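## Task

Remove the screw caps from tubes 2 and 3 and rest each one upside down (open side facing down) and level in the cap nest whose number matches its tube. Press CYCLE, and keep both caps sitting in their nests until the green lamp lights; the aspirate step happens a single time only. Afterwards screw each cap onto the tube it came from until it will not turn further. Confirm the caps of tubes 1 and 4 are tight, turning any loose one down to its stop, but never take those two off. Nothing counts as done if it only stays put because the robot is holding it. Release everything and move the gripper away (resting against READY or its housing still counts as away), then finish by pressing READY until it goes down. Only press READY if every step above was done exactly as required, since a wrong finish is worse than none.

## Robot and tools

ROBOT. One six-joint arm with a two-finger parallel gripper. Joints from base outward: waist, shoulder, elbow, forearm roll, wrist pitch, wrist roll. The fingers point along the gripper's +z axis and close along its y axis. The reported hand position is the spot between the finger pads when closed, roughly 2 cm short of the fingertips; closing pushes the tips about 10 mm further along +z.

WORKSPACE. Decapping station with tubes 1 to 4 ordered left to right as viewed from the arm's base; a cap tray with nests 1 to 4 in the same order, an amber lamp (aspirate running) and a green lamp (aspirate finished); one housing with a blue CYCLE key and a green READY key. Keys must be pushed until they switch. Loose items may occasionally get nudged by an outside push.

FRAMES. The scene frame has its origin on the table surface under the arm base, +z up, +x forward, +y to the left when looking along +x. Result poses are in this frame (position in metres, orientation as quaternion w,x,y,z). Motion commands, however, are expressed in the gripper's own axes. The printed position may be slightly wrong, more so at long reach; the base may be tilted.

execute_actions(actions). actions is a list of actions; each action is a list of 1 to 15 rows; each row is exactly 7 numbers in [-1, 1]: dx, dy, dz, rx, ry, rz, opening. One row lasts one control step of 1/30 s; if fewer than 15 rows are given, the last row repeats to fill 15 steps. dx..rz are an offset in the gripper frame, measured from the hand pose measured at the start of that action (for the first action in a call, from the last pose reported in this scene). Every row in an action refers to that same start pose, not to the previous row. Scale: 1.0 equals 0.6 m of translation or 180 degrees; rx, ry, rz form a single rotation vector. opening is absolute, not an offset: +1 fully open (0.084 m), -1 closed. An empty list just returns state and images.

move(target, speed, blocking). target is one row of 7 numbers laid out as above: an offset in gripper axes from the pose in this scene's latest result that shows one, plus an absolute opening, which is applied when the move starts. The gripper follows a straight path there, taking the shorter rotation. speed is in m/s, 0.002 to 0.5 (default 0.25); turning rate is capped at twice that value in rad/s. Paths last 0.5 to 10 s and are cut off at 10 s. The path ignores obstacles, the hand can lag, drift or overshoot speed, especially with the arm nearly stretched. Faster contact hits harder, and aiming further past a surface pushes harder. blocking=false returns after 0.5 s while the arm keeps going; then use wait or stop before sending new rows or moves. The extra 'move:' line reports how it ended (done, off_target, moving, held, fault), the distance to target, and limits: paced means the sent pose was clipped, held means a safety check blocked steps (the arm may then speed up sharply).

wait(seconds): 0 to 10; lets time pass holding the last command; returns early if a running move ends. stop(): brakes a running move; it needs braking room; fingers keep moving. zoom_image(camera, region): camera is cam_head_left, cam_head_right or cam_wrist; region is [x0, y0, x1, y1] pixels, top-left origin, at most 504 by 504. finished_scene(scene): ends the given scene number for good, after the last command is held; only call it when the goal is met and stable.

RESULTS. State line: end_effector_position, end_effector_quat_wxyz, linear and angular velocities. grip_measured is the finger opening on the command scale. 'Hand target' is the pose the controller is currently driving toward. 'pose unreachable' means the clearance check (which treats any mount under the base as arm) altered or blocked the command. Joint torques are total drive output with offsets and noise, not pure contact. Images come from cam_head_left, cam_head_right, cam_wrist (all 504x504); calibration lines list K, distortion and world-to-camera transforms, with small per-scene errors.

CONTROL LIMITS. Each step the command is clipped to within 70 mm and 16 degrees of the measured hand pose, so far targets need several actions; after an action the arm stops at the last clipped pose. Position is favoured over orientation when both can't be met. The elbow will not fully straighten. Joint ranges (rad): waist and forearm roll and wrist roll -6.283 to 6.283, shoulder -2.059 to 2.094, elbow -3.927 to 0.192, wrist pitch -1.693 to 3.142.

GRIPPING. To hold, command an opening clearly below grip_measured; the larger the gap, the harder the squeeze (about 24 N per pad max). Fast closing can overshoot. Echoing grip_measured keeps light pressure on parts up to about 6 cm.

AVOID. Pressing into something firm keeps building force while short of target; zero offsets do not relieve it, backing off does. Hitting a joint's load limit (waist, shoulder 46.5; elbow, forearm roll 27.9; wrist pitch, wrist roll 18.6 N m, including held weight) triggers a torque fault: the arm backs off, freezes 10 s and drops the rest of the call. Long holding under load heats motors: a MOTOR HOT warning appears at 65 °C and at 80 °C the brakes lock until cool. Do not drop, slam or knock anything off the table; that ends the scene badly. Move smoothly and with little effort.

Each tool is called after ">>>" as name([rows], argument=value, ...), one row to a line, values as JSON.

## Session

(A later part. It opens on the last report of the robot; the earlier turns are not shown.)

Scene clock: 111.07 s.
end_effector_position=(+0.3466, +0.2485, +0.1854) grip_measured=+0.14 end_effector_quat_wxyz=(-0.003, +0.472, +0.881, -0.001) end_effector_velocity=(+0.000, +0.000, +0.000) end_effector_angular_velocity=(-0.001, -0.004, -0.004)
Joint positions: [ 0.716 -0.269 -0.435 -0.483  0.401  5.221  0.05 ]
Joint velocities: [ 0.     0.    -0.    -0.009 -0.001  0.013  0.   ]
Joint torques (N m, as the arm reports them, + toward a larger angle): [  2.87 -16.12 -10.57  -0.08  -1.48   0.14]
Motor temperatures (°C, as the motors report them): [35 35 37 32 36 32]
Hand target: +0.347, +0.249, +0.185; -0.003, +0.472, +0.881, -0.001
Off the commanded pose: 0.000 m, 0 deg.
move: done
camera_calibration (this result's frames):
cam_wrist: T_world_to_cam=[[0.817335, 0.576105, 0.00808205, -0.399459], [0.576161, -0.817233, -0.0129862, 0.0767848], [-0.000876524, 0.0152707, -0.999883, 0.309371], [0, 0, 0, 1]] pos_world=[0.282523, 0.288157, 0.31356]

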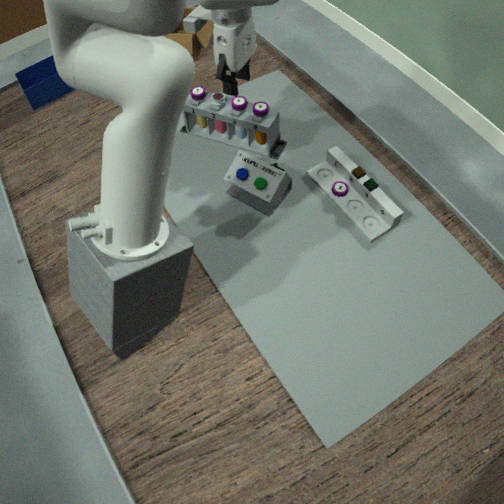

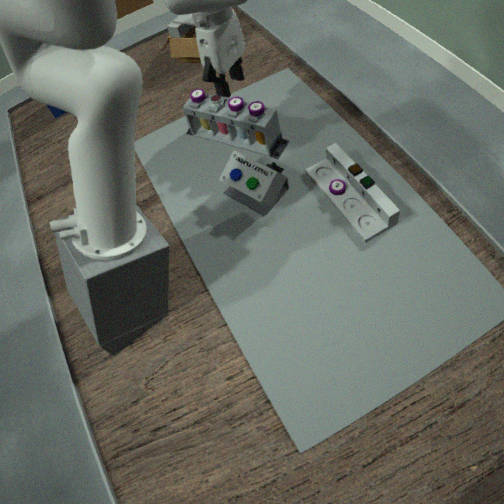

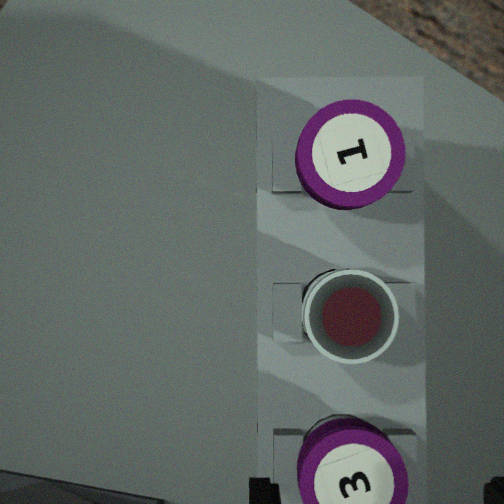

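>>> move(target=[-0.002,0.002,0.0957,0,0,0,0.15], speed=0.08)

>>> execute_actions([
  [[0,0,0,0,0,0,-1]],
  [[0,0,0,0,0,0,-1]],
])

>>> move(target=[0,0,-0.0027,0,0,-0.8,-1], speed=0.4)

>>> move(target=[0,0,-0.0027,0,0,-0.8,-1], speed=0.4)

>>> move(target=[0,0,-0.0027,0,0,-0.8,-1], speed=0.4)

>>> move(target=[0,0,-0.002,0,0,-0.6,-1], speed=0.4)

>>> move(target=[0,0,-0.02,0,0,0,-1], speed=0.015)

Scene clock: 118.03 s.
end_effector_position=(+0.3482, +0.2482, +0.1281) grip_measured=+0.14 end_effector_quat_wxyz=(-0.003, +0.472, +0.881, -0.000) end_effector_velocity=(-0.000, +0.001, -0.000) end_effector_angular_velocity=(+0.001, -0.003, -0.000)
Joint positions: [ 0.632 -0.033 -0.497 -0.736  0.23   5.413  0.05 ]
Joint velocities: [-0.     0.001 -0.    -0.012 -0.003  0.012  0.   ]
Joint torques (N m, as the arm reports them, + toward a larger angle): [  3.45 -18.64  -7.61  -0.23  -1.49   0.09]
Motor temperatures (°C, as the motors report them): [35 35 37 32 36 32]
Hand target: +0.348, +0.248, +0.128; -0.003, +0.472, +0.881, -0.001
Off the commanded pose: 0.000 m, 0 deg.
move: done
camera_calibration (this result's frames):
cam_wrist: T_world_to_cam=[[0.817398, 0.576011, 0.00848467, -0.400138], [0.576073, -0.817299, -0.0127463, 0.0748901], [-0.000407505, 0.0153066, -0.999883, 0.251945], [0, 0, 0, 1]] pos_world=[0.284032, 0.287835, 0.256266]

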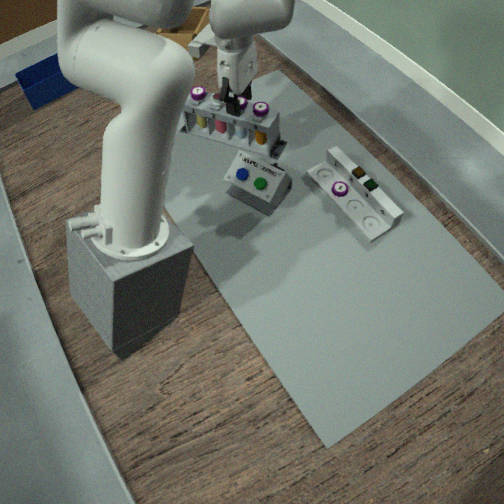

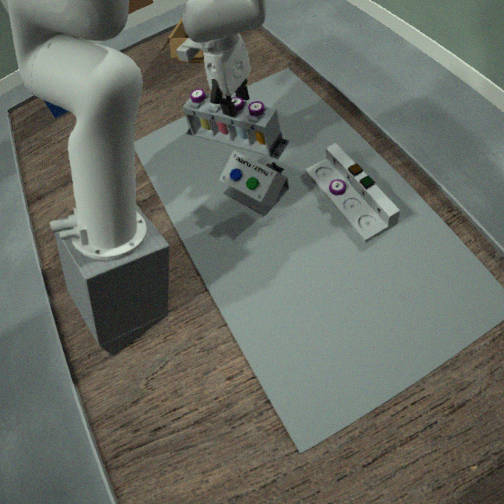

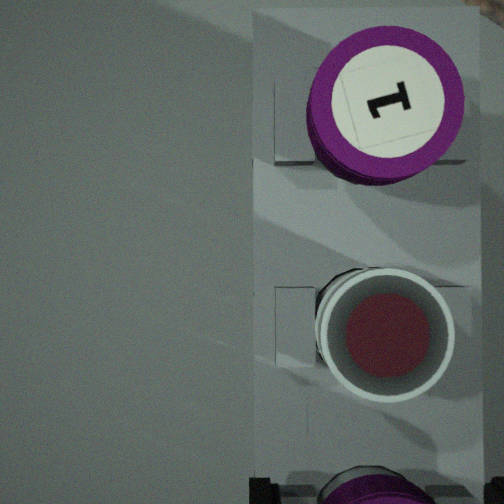

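Scene clock: 119.03 s.
end_effector_position=(+0.3479, +0.2480, +0.1282) grip_measured=-0.25 end_effector_quat_wxyz=(-0.003, +0.472, +0.882, -0.001) end_effector_velocity=(+0.000, -0.000, -0.000) end_effector_angular_velocity=(+0.000, -0.000, -0.000)
Joint positions: [ 0.632 -0.034 -0.496 -0.736  0.23   5.413  0.033]
Joint velocities: [-0.001  0.    -0.     0.    -0.001 -0.     0.   ]
Joint torques (N m, as the arm reports them, + toward a larger angle): [  2.35 -14.49 -10.59  -0.02  -2.35   0.11]
Motor temperatures (°C, as the motors report them): [35 35 37 32 36 32]
Hand target: +0.348, +0.248, +0.128; -0.003, +0.472, +0.882, -0.001
Off the commanded pose: 0.000 m, 0 deg.
camera_calibration (this result's frames):
cam_wrist: T_world_to_cam=[[0.817216, 0.576275, 0.00808855, -0.399725], [0.576332, -0.81712, -0.0125533, 0.0747783], [-0.000624817, 0.0149204, -0.999888, 0.252217], [0, 0, 0, 1]] pos_world=[0.283722, 0.287691, 0.256361]

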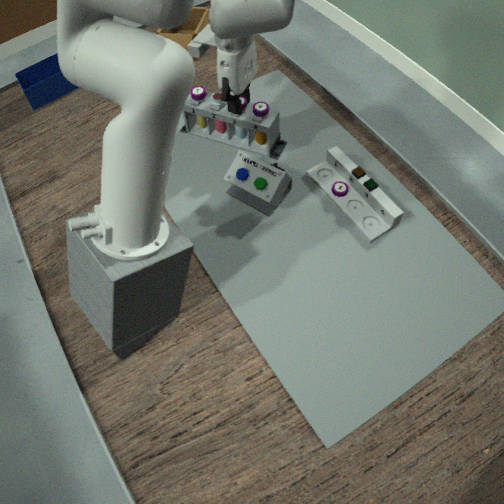

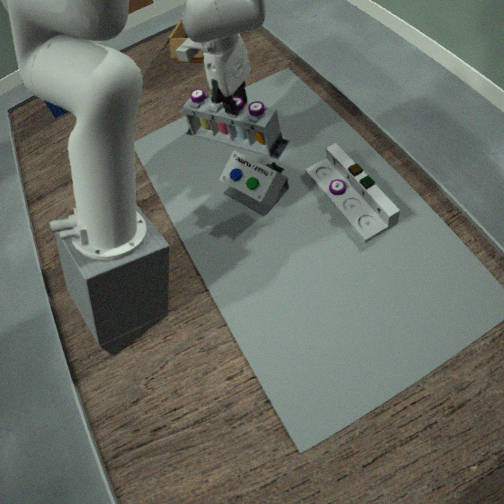

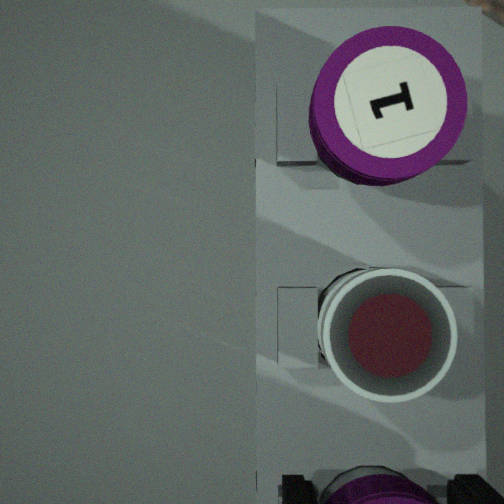

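Scene clock: 122.67 s.
end_effector_position=(+0.3481, +0.2480, +0.1298) grip_measured=-0.25 end_effector_quat_wxyz=(+0.001, +0.692, -0.722, -0.002) end_effector_velocity=(-0.000, +0.000, +0.000) end_effector_angular_velocity=(+0.000, +0.006, +0.006)
Joint positions: [ 0.634 -0.041 -0.494 -0.728  0.234  2.894  0.033]
Joint velocities: [ 0.003 -0.002  0.001  0.027  0.003 -0.029 -0.   ]
Joint torques (N m, as the arm reports them, + toward a larger angle): [ 11.35 -21.14 -12.53  -0.36  -5.89   0.1 ]
Motor temperatures (°C, as the motors report them): [35 35 37 32 37 32]
Hand target: +0.348, +0.248, +0.130; +0.001, +0.692, -0.721, -0.002
Off the commanded pose: 0.000 m, 0 deg.
move: done
camera_calibration (this result's frames):
cam_wrist: T_world_to_cam=[[-0.999749, 0.0149202, 0.0166964, 0.370686], [0.0148046, 0.999866, -0.00702907, -0.181223], [-0.016799, -0.00678012, -0.999836, 0.26483], [0, 0, 0, 1]] pos_world=[0.377724, 0.177464, 0.257323]

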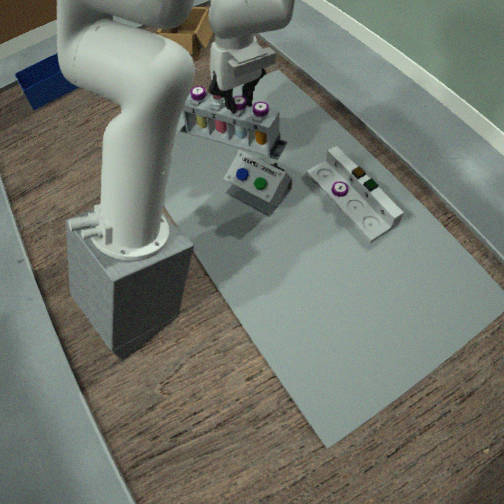

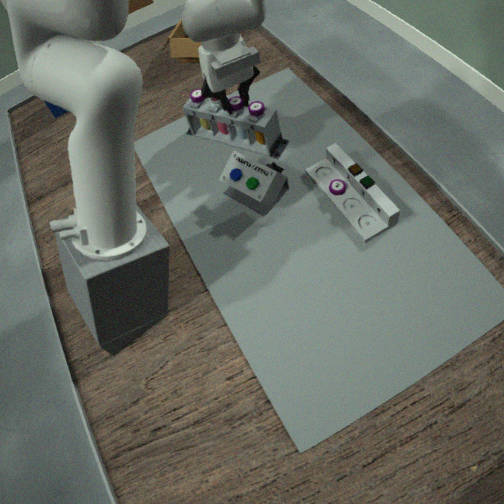

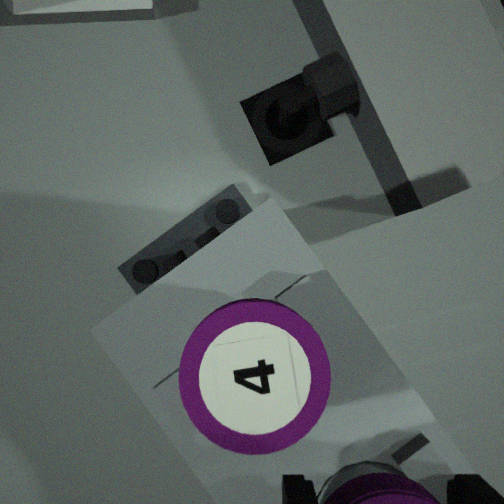

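Scene clock: 126.30 s.
end_effector_position=(+0.3485, +0.2483, +0.1317) grip_measured=-0.25 end_effector_quat_wxyz=(-0.002, +0.900, +0.435, -0.001) end_effector_velocity=(-0.000, +0.000, -0.000) end_effector_angular_velocity=(+0.001, +0.006, +0.006)
Joint positions: [ 0.636 -0.048 -0.492 -0.72   0.238  0.374  0.033]
Joint velocities: [ 0.002  0.001 -0.     0.025  0.001 -0.028  0.   ]
Joint torques (N m, as the arm reports them, + toward a larger angle): [  7.16 -18.53 -10.97  -0.42  -3.97   0.3 ]
Motor temperatures (°C, as the motors report them): [35 35 37 32 37 32]
Hand target: +0.348, +0.248, +0.131; -0.002, +0.900, +0.435, -0.002
Off the commanded pose: 0.001 m, 0 deg.
move: done
camera_calibration (this result's frames):
cam_wrist: T_world_to_cam=[[0.799823, -0.600186, 0.00770158, -0.102213], [-0.600138, -0.799858, -0.00780536, 0.479778], [0.0108448, 0.0016209, -0.99994, 0.255018], [0, 0, 0, 1]] pos_world=[0.366919, 0.321994, 0.259535]

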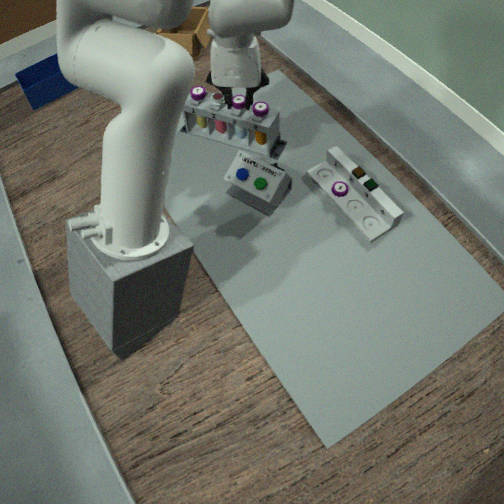

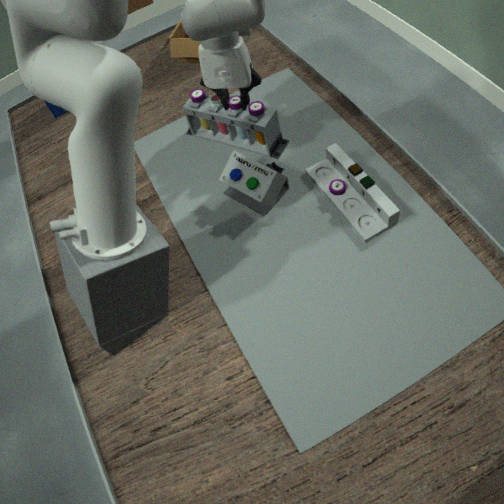

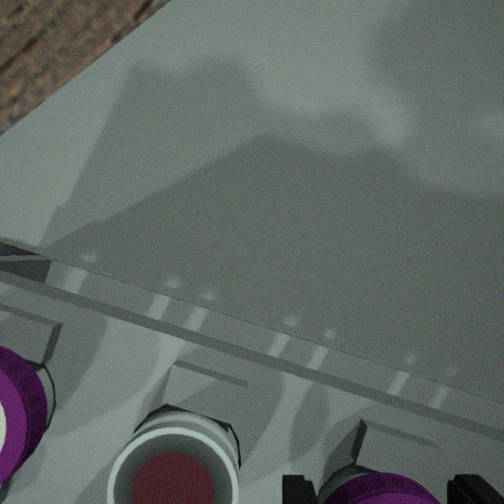

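Scene clock: 129.93 s.
end_effector_position=(+0.3486, +0.2482, +0.1333) grip_measured=-0.25 end_effector_quat_wxyz=(-0.001, -0.135, +0.991, +0.001) end_effector_velocity=(-0.000, +0.000, +0.000) end_effector_angular_velocity=(+0.001, +0.006, +0.006)
Joint positions: [ 0.638 -0.055 -0.489 -0.712  0.242 -2.144  0.033]
Joint velocities: [ 0.002  0.    -0.     0.024  0.002 -0.027  0.   ]
Joint torques (N m, as the arm reports them, + toward a larger angle): [  5.02 -21.4  -13.49  -0.38  -3.72   0.2 ]
Motor temperatures (°C, as the motors report them): [35 35 37 32 37 32]
Hand target: +0.349, +0.248, +0.133; -0.002, -0.136, +0.991, +0.001
Off the commanded pose: 0.000 m, 0 deg.
move: done
camera_calibration (this result's frames):
cam_wrist: T_world_to_cam=[[-0.293609, 0.955816, 0.0144719, -0.108283], [0.955815, 0.293772, -0.0107319, -0.333704], [-0.0145091, 0.0106815, -0.999838, 0.263173], [0, 0, 0, 1]] pos_world=[0.290985, 0.198721, 0.261116]

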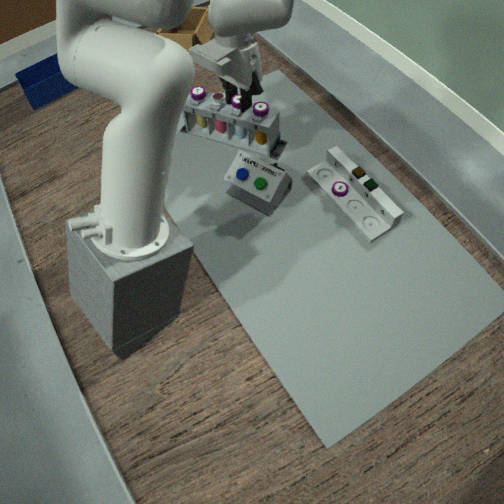

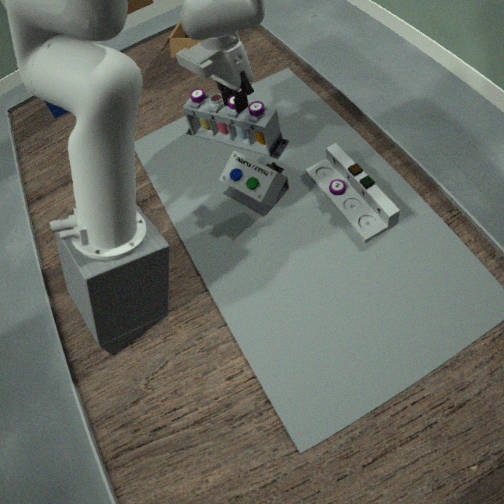

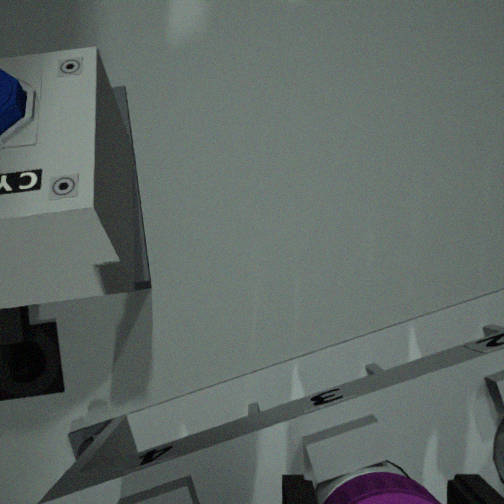

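Scene clock: 132.77 s.
end_effector_position=(+0.3488, +0.2482, +0.1345) grip_measured=-0.25 end_effector_quat_wxyz=(-0.000, +0.881, -0.473, -0.002) end_effector_velocity=(-0.000, -0.000, +0.000) end_effector_angular_velocity=(-0.001, +0.006, +0.004)
Joint positions: [ 0.64  -0.06  -0.487 -0.707  0.245 -4.033  0.033]
Joint velocities: [ 0.001 -0.001  0.     0.024  0.004 -0.026 -0.   ]
Joint torques (N m, as the arm reports them, + toward a larger angle): [  6.01 -21.74 -13.68  -0.34  -4.27   0.22]
Motor temperatures (°C, as the motors report them): [35 35 37 32 37 32]
Hand target: +0.349, +0.248, +0.134; -0.000, +0.881, -0.473, -0.002
Off the commanded pose: 0.000 m, 0 deg.
move: done
camera_calibration (this result's frames):
cam_wrist: T_world_to_cam=[[-0.818669, -0.57412, 0.0128972, 0.454802], [-0.574216, 0.818687, -0.00531063, 0.0687567], [-0.00750982, -0.0117534, -0.999903, 0.267538], [0, 0, 0, 1]] pos_world=[0.413823, 0.207966, 0.262011]

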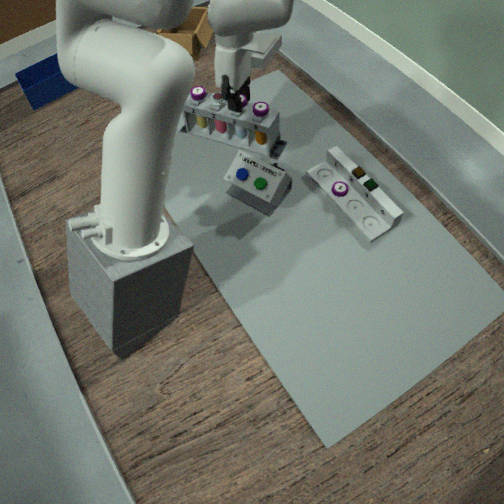

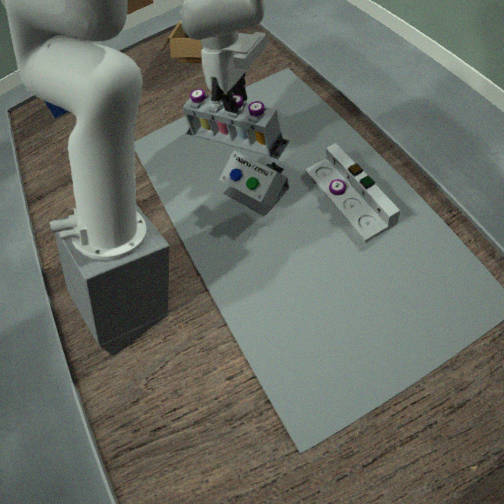

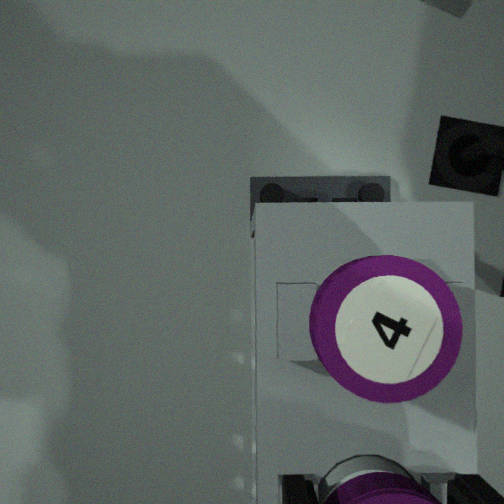

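Scene clock: 133.80 s.
end_effector_position=(+0.3491, +0.2485, +0.1467) grip_measured=-0.25 end_effector_quat_wxyz=(-0.001, +0.881, -0.473, -0.001) end_effector_velocity=(-0.003, -0.002, -0.002) end_effector_angular_velocity=(-0.007, +0.007, +0.001)
Joint positions: [ 0.658 -0.11  -0.471 -0.642  0.277 -4.085  0.033]
Joint velocities: [-0.     0.001  0.005  0.004  0.004 -0.004 -0.   ]
Joint torques (N m, as the arm reports them, + toward a larger angle): [  3.31 -17.68  -8.74  -0.15  -1.49   0.09]
Motor temperatures (°C, as the motors report them): [35 35 37 32 37 32]
Hand target: +0.349, +0.248, +0.147; -0.000, +0.881, -0.473, -0.002
Off the commanded pose: 0.000 m, 0 deg.
move: done
camera_calibration (this result's frames):
cam_wrist: T_world_to_cam=[[-0.818678, -0.574129, 0.0119596, 0.455181], [-0.574212, 0.818691, -0.00508596, 0.0687313], [-0.00687124, -0.0110311, -0.999916, 0.279306], [0, 0, 0, 1]] pos_world=[0.414032, 0.208144, 0.274189]

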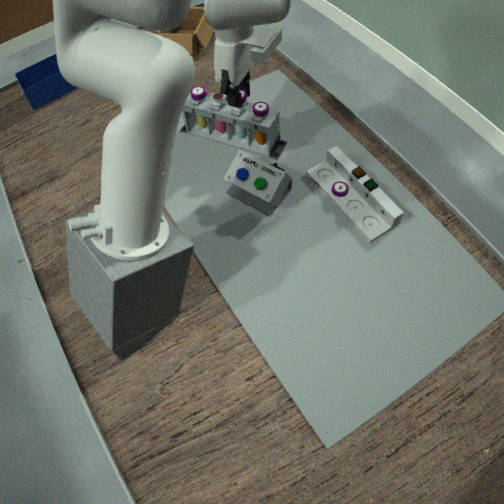

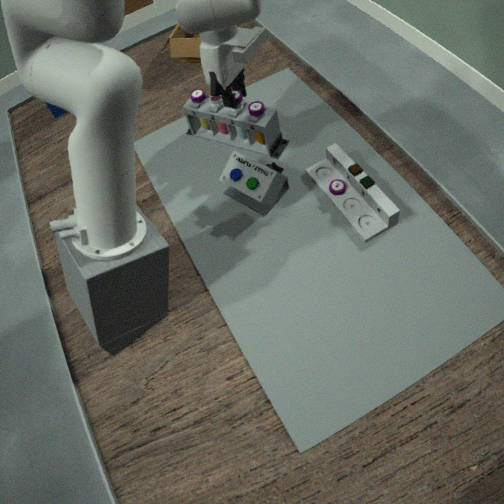

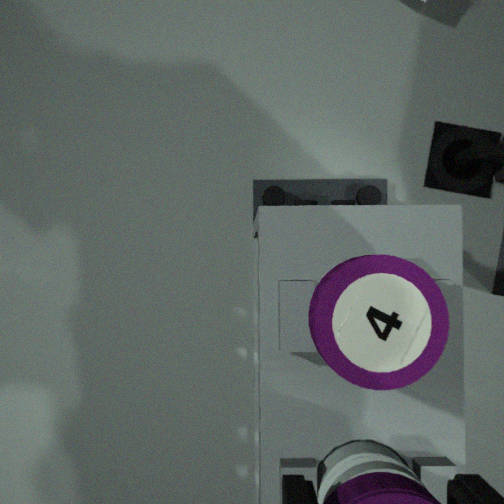

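>>> move(target=[0,0,-0.06,0,0,0,-1], speed=0.1)

>>> move(target=[0.5215,0.162,0,0,0,0.681,-1], speed=0.35)

>>> move(target=[0,0,0.136,0,0,0,-1], speed=0.12)

Scene clock: 137.40 s.
end_effector_position=(+0.3489, +0.2484, +0.1824) grip_measured=-0.25 end_effector_quat_wxyz=(-0.000, +0.881, -0.473, -0.002) end_effector_velocity=(-0.001, -0.000, -0.000) end_effector_angular_velocity=(-0.001, +0.003, +0.001)
Joint positions: [ 0.708 -0.255 -0.44  -0.496  0.389 -4.196  0.033]
Joint velocities: [ 0.    -0.     0.001  0.004  0.002 -0.004 -0.   ]
Joint torques (N m, as the arm reports them, + toward a larger angle): [  3.04 -16.63 -10.48  -0.32  -1.49   0.13]
Motor temperatures (°C, as the motors report them): [35 35 37 32 37 32]
Hand target: +0.349, +0.249, +0.183; -0.001, +0.881, -0.473, -0.002
Off the commanded pose: 0.000 m, 0 deg.
move: done
camera_calibration (this result's frames):
cam_wrist: T_world_to_cam=[[-0.818586, -0.574247, 0.0125429, 0.454455], [-0.574336, 0.818605, -0.00494398, 0.0689448], [-0.00742858, -0.0112509, -0.999909, 0.315337], [0, 0, 0, 1]] pos_world=[0.41395, 0.208079, 0.309949]

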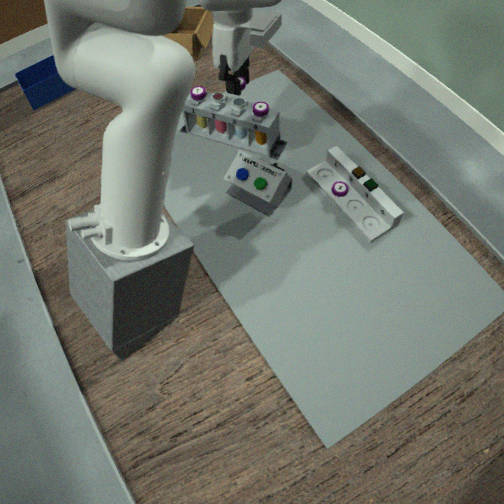

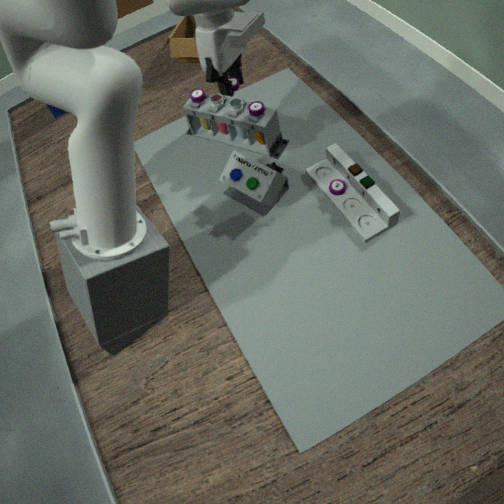

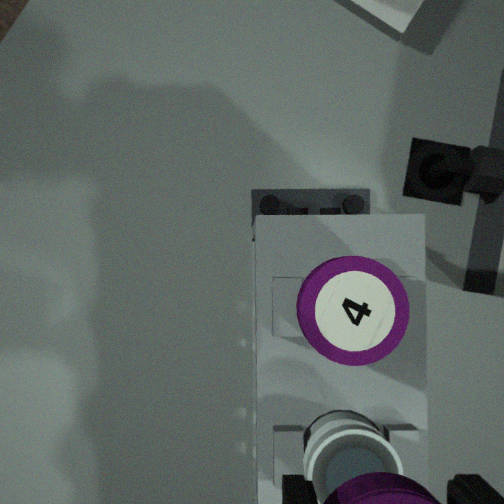

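Scene clock: 140.87 s.
end_effector_position=(+0.4414, -0.0674, +0.1828) grip_measured=-0.25 end_effector_quat_wxyz=(+0.000, -0.009, +1.000, -0.002) end_effector_velocity=(+0.001, -0.001, +0.000) end_effector_angular_velocity=(-0.000, -0.001, -0.003)
Joint positions: [-0.15  -0.257 -0.471  0.365  0.378 -3.663  0.033]
Joint velocities: [-0.002  0.    -0.002  0.     0.     0.002 -0.   ]
Joint torques (N m, as the arm reports them, + toward a larger angle): [ -1.87 -16.94 -10.55  -0.31  -1.47   0.12]
Motor temperatures (°C, as the motors report them): [35 35 37 32 37 32]
Hand target: +0.442, -0.068, +0.183; +0.001, -0.009, +1.000, -0.002
Off the commanded pose: 0.002 m, 0 deg.
move: done
camera_calibration (this result's frames):
cam_wrist: T_world_to_cam=[[-0.0448085, 0.998959, 0.0085181, 0.114059], [0.998965, 0.0448721, -0.00742809, -0.365634], [-0.00780259, 0.00817644, -0.999936, 0.314341], [0, 0, 0, 1]] pos_world=[0.372819, -0.100104, 0.310633]

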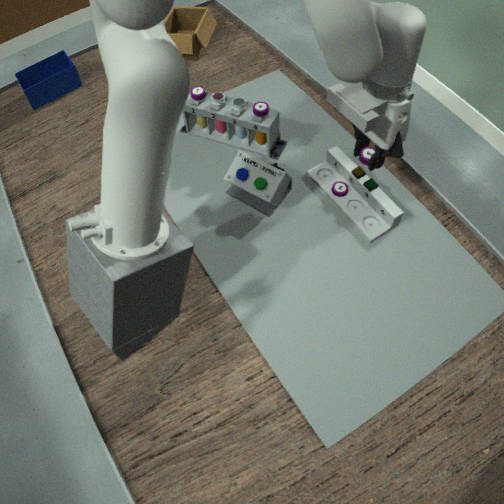

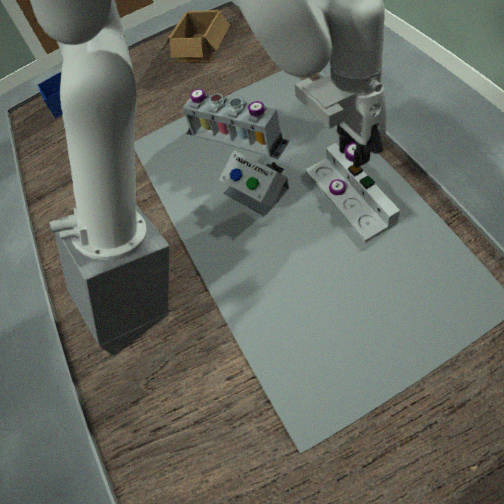

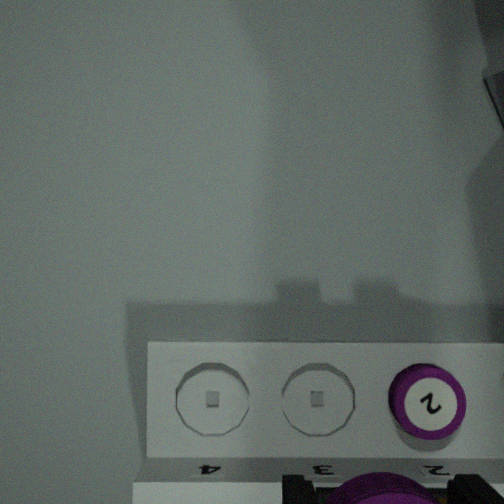

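Scene clock: 141.93 s.
end_effector_position=(+0.4413, -0.0679, +0.1015) grip_measured=-0.25 end_effector_quat_wxyz=(+0.000, -0.009, +1.000, -0.002) end_effector_velocity=(-0.002, +0.000, -0.001) end_effector_angular_velocity=(+0.005, -0.002, +0.002)
Joint positions: [-0.053  0.071 -0.564  0.712  0.146 -3.939  0.033]
Joint velocities: [ 0.004  0.004 -0.001  0.039 -0.002 -0.037 -0.   ]
Joint torques (N m, as the arm reports them, + toward a larger angle): [ -2.03 -20.06  -6.49  -0.38  -1.42   0.16]
Motor temperatures (°C, as the motors report them): [35 35 37 32 37 32]
Hand target: +0.441, -0.068, +0.101; +0.000, -0.009, +1.000, -0.002
Off the commanded pose: 0.000 m, 0 deg.
move: done
camera_calibration (this result's frames):
cam_wrist: T_world_to_cam=[[-0.0444555, 0.998987, 0.00698898, 0.115283], [0.998979, 0.044509, -0.00769538, -0.366118], [-0.00799866, 0.00663975, -0.999946, 0.23296], [0, 0, 0, 1]] pos_world=[0.372733, -0.100418, 0.229325]

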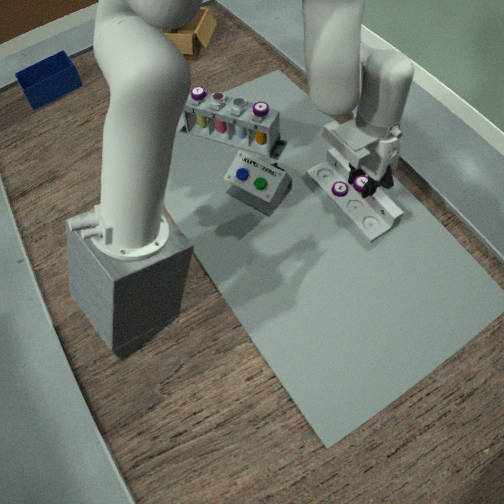

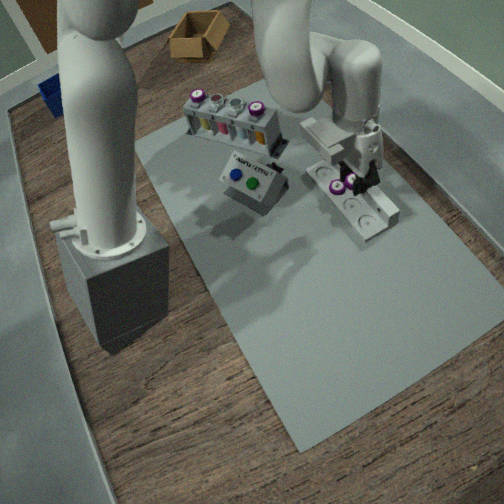

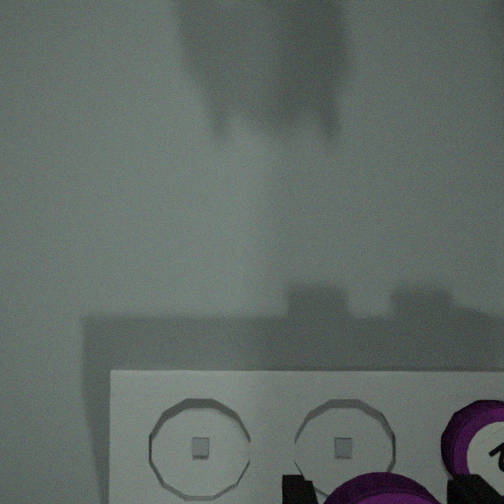

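>>> move(target=[0.005,0.002,0.085,0,0,0,-1], speed=0.06)

>>> move(target=[0,0,0.0235,0,0,0,-1], speed=0.01)

>>> execute_actions([
  [[0,0,0,0,0,0,0.15]],
  [[0,0,0,0,0,0,0.15]],
])

>>> move(target=[-0.05,0,-0.2,0,0,0,0.15], speed=0.15)

>>> move(target=[0.25,0.285,0,0,0,0,-1])

Scene clock: 147.00 s.
end_effector_position=(+0.4381, -0.0670, +0.0506) grip_measured=-0.25 end_effector_quat_wxyz=(-0.000, -0.009, +1.000, -0.003) end_effector_velocity=(+0.001, -0.000, +0.000) end_effector_angular_velocity=(+0.002, -0.014, +0.002)
Joint positions: [ 0.016  0.282 -0.7    1.142  0.075 -4.308  0.033]
Joint velocities: [ 0.005  0.003 -0.011  0.085 -0.003 -0.082 -0.   ]
Joint torques (N m, as the arm reports them, + toward a larger angle): [ -1.98 -21.84  -4.49  -0.2   -1.5    0.07]
Motor temperatures (°C, as the motors report them): [35 35 37 32 37 32]
Hand target: +0.438, -0.067, +0.050; -0.000, -0.009, +1.000, -0.003
Off the commanded pose: 0.000 m, 0 deg.
move: done
camera_calibration (this result's frames):
cam_wrist: T_world_to_cam=[[-0.0442099, 0.999004, 0.00610975, 0.114527], [0.998976, 0.0442659, -0.00935372, -0.363225], [-0.00961485, 0.00568996, -0.999938, 0.182692], [0, 0, 0, 1]] pos_world=[0.369673, -0.0993738, 0.178584]

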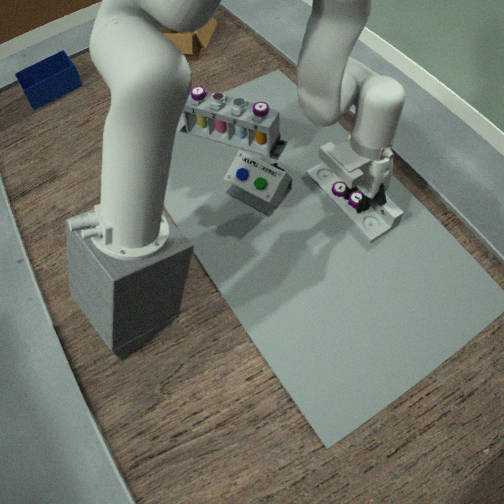

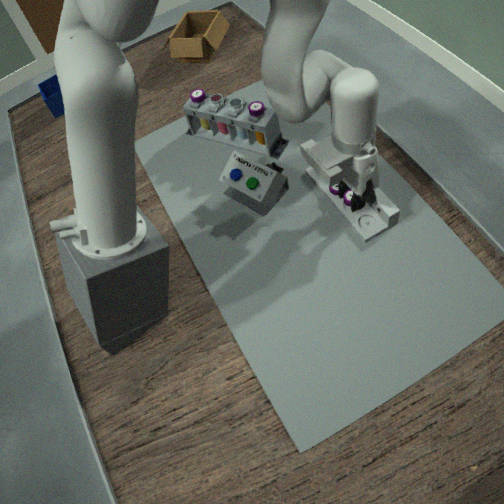

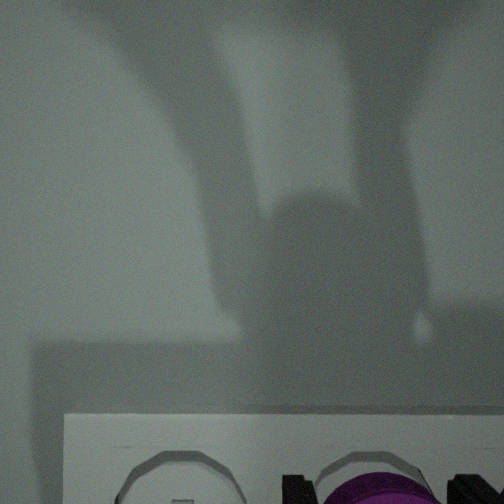

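Scene clock: 148.63 s.
end_effector_position=(+0.4380, -0.0670, +0.0365) grip_measured=-0.25 end_effector_quat_wxyz=(-0.001, -0.009, +1.000, -0.003) end_effector_velocity=(+0.001, -0.000, +0.000) end_effector_angular_velocity=(-0.000, -0.004, +0.001)
Joint positions: [ 0.027  0.341 -0.748  1.255  0.067 -4.411  0.033]
Joint velocities: [ 0.    -0.    -0.003  0.01  -0.001 -0.01   0.   ]
Joint torques (N m, as the arm reports them, + toward a larger angle): [ -1.86 -22.32  -4.12  -0.14  -1.44   0.11]
Motor temperatures (°C, as the motors report them): [35 35 37 32 37 32]
Hand target: +0.438, -0.067, +0.036; -0.001, -0.009, +1.000, -0.003
Off the commanded pose: 0.000 m, 0 deg.
move: done
camera_calibration (this result's frames):
cam_wrist: T_world_to_cam=[[-0.0441788, 0.999006, 0.0060137, 0.114642], [0.998974, 0.0442361, -0.0097456, -0.363215], [-0.0100019, 0.00557698, -0.999934, 0.168762], [0, 0, 0, 1]] pos_world=[0.369595, -0.0994018, 0.164521]

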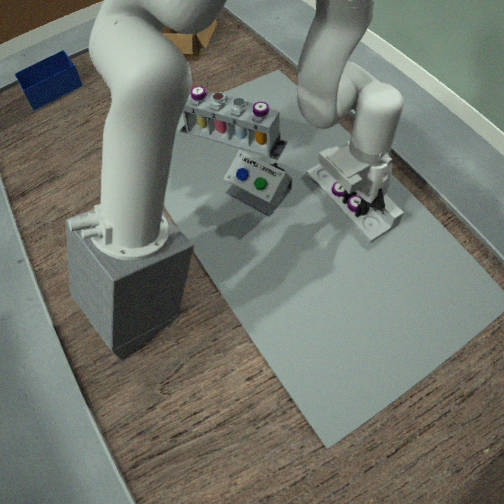

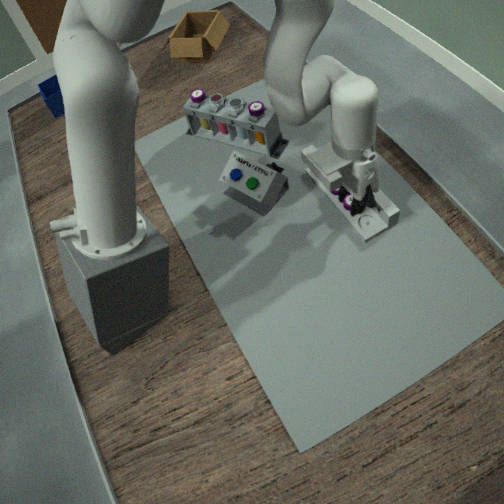

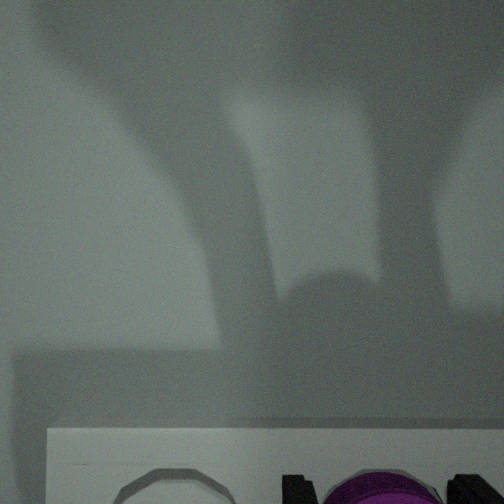

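Scene clock: 149.63 s.
end_effector_position=(+0.4380, -0.0671, +0.0365) grip_measured=+0.14 end_effector_quat_wxyz=(-0.001, -0.009, +1.000, -0.003) end_effector_velocity=(-0.000, +0.000, -0.000) end_effector_angular_velocity=(+0.000, +0.000, +0.001)
Joint positions: [ 0.027  0.341 -0.748  1.254  0.067 -4.411  0.05 ]
Joint velocities: [ 0.  0.  0. -0.  0. -0. -0.]
Joint torques (N m, as the arm reports them, + toward a larger angle): [ -2.08 -22.32  -4.14  -0.18  -1.56   0.08]
Motor temperatures (°C, as the motors report them): [35 35 37 32 37 32]
Hand target: +0.438, -0.067, +0.036; -0.001, -0.009, +1.000, -0.003
Off the commanded pose: 0.000 m, 0 deg.
camera_calibration (this result's frames):
cam_wrist: T_world_to_cam=[[-0.04418, 0.999005, 0.00601217, 0.114643], [0.998974, 0.0442372, -0.00973839, -0.363218], [-0.00999467, 0.00557576, -0.999935, 0.168761], [0, 0, 0, 1]] pos_world=[0.369597, -0.0994023, 0.164524]

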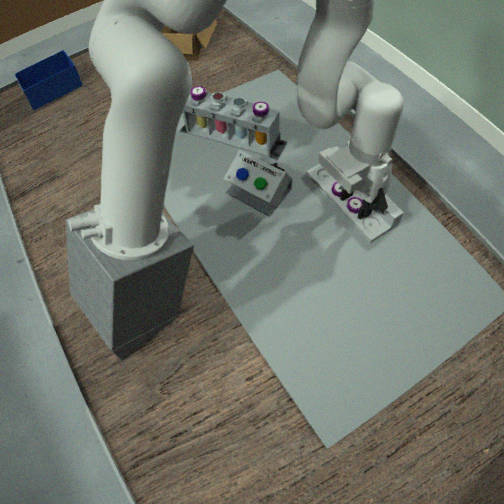

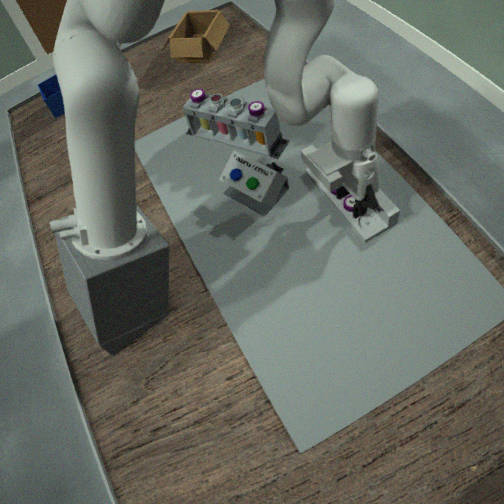

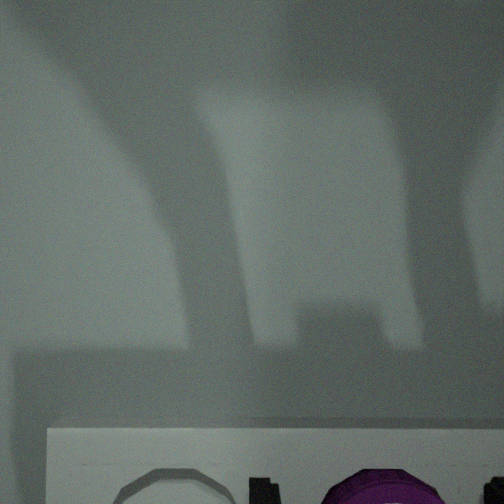

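Scene clock: 150.90 s.
end_effector_position=(+0.4684, -0.0657, +0.1561) grip_measured=+0.14 end_effector_quat_wxyz=(-0.000, -0.009, +1.000, -0.002) end_effector_velocity=(+0.002, -0.001, +0.002) end_effector_angular_velocity=(-0.004, -0.003, -0.001)
Joint positions: [-0.118 -0.102 -0.576  0.384  0.325 -3.658  0.05 ]
Joint velocities: [-0.002 -0.003 -0.004 -0.014  0.003  0.014  0.   ]
Joint torques (N m, as the arm reports them, + toward a larger angle): [ -2.08 -19.2   -9.84  -0.24  -1.52  -0.02]
Motor temperatures (°C, as the motors report them): [35 35 37 32 37 32]
Hand target: +0.469, -0.066, +0.157; +0.000, -0.009, +1.000, -0.002
Off the commanded pose: 0.000 m, 0 deg.
move: done
camera_calibration (this result's frames):
cam_wrist: T_world_to_cam=[[-0.0444026, 0.99898, 0.00826658, 0.113641], [0.99897, 0.0444765, -0.00897602, -0.392583], [-0.00933452, 0.00785951, -0.999926, 0.288462], [0, 0, 0, 1]] pos_world=[0.399918, -0.0983319, 0.283977]

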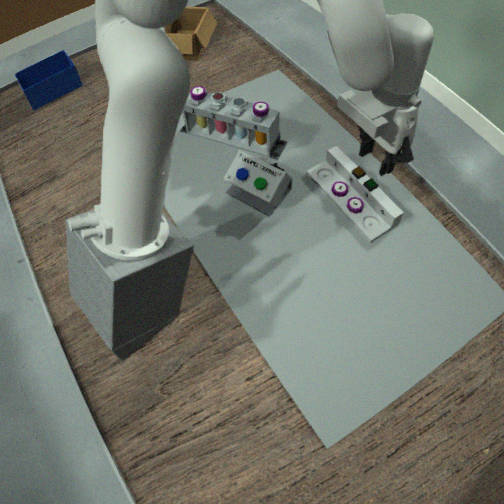

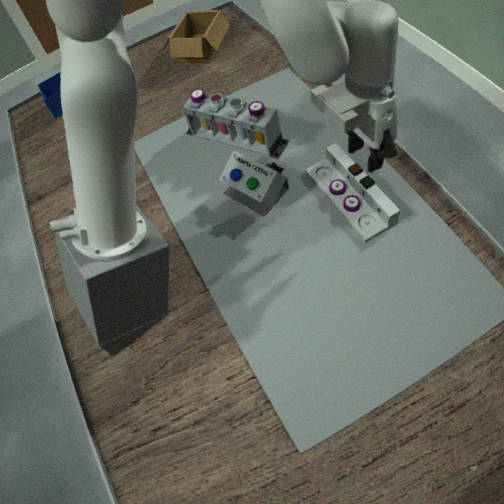

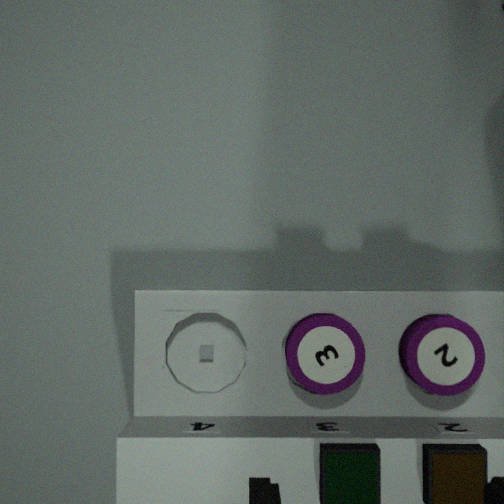

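Scene clock: 152.57 s.
end_effector_position=(+0.3153, +0.1034, +0.1562) grip_measured=-1.00 end_effector_quat_wxyz=(-0.001, -0.008, +1.000, +0.000) end_effector_velocity=(-0.001, +0.001, -0.000) end_effector_angular_velocity=(-0.009, -0.004, -0.001)
Joint positions: [ 0.318 -0.442 -0.072 -0.315  0.131 -2.575  0.   ]
Joint velocities: [-0.005  0.002 -0.002 -0.062  0.002  0.057  0.   ]
Joint torques (N m, as the arm reports them, + toward a larger angle): [  0.86 -10.32  -7.22  -0.16  -1.47  -0.07]
Motor temperatures (°C, as the motors report them): [35 35 37 32 37 32]
Hand target: +0.315, +0.103, +0.156; -0.001, -0.008, +1.000, +0.000
Off the commanded pose: 0.001 m, 0 deg.
move: done
camera_calibration (this result's frames):
cam_wrist: T_world_to_cam=[[-0.0435599, 0.998972, 0.0125514, -0.0630084], [0.998992, 0.0436897, -0.0102574, -0.246979], [-0.0107952, 0.0120919, -0.999869, 0.285875], [0, 0, 0, 1]] pos_world=[0.247071, 0.0702773, 0.284095]

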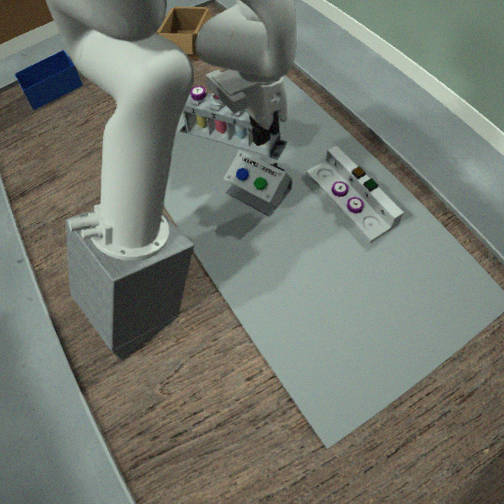

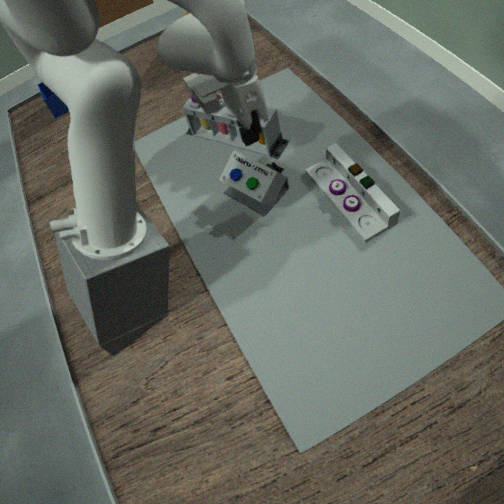

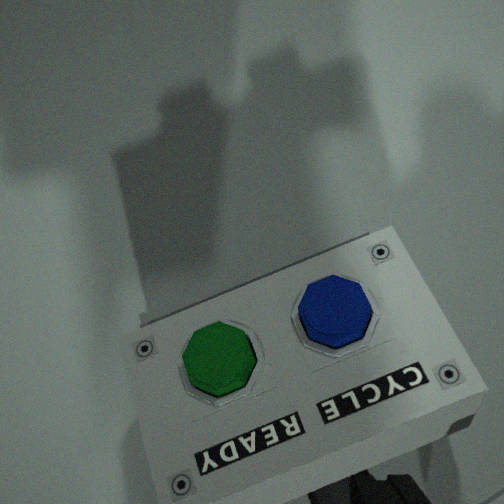

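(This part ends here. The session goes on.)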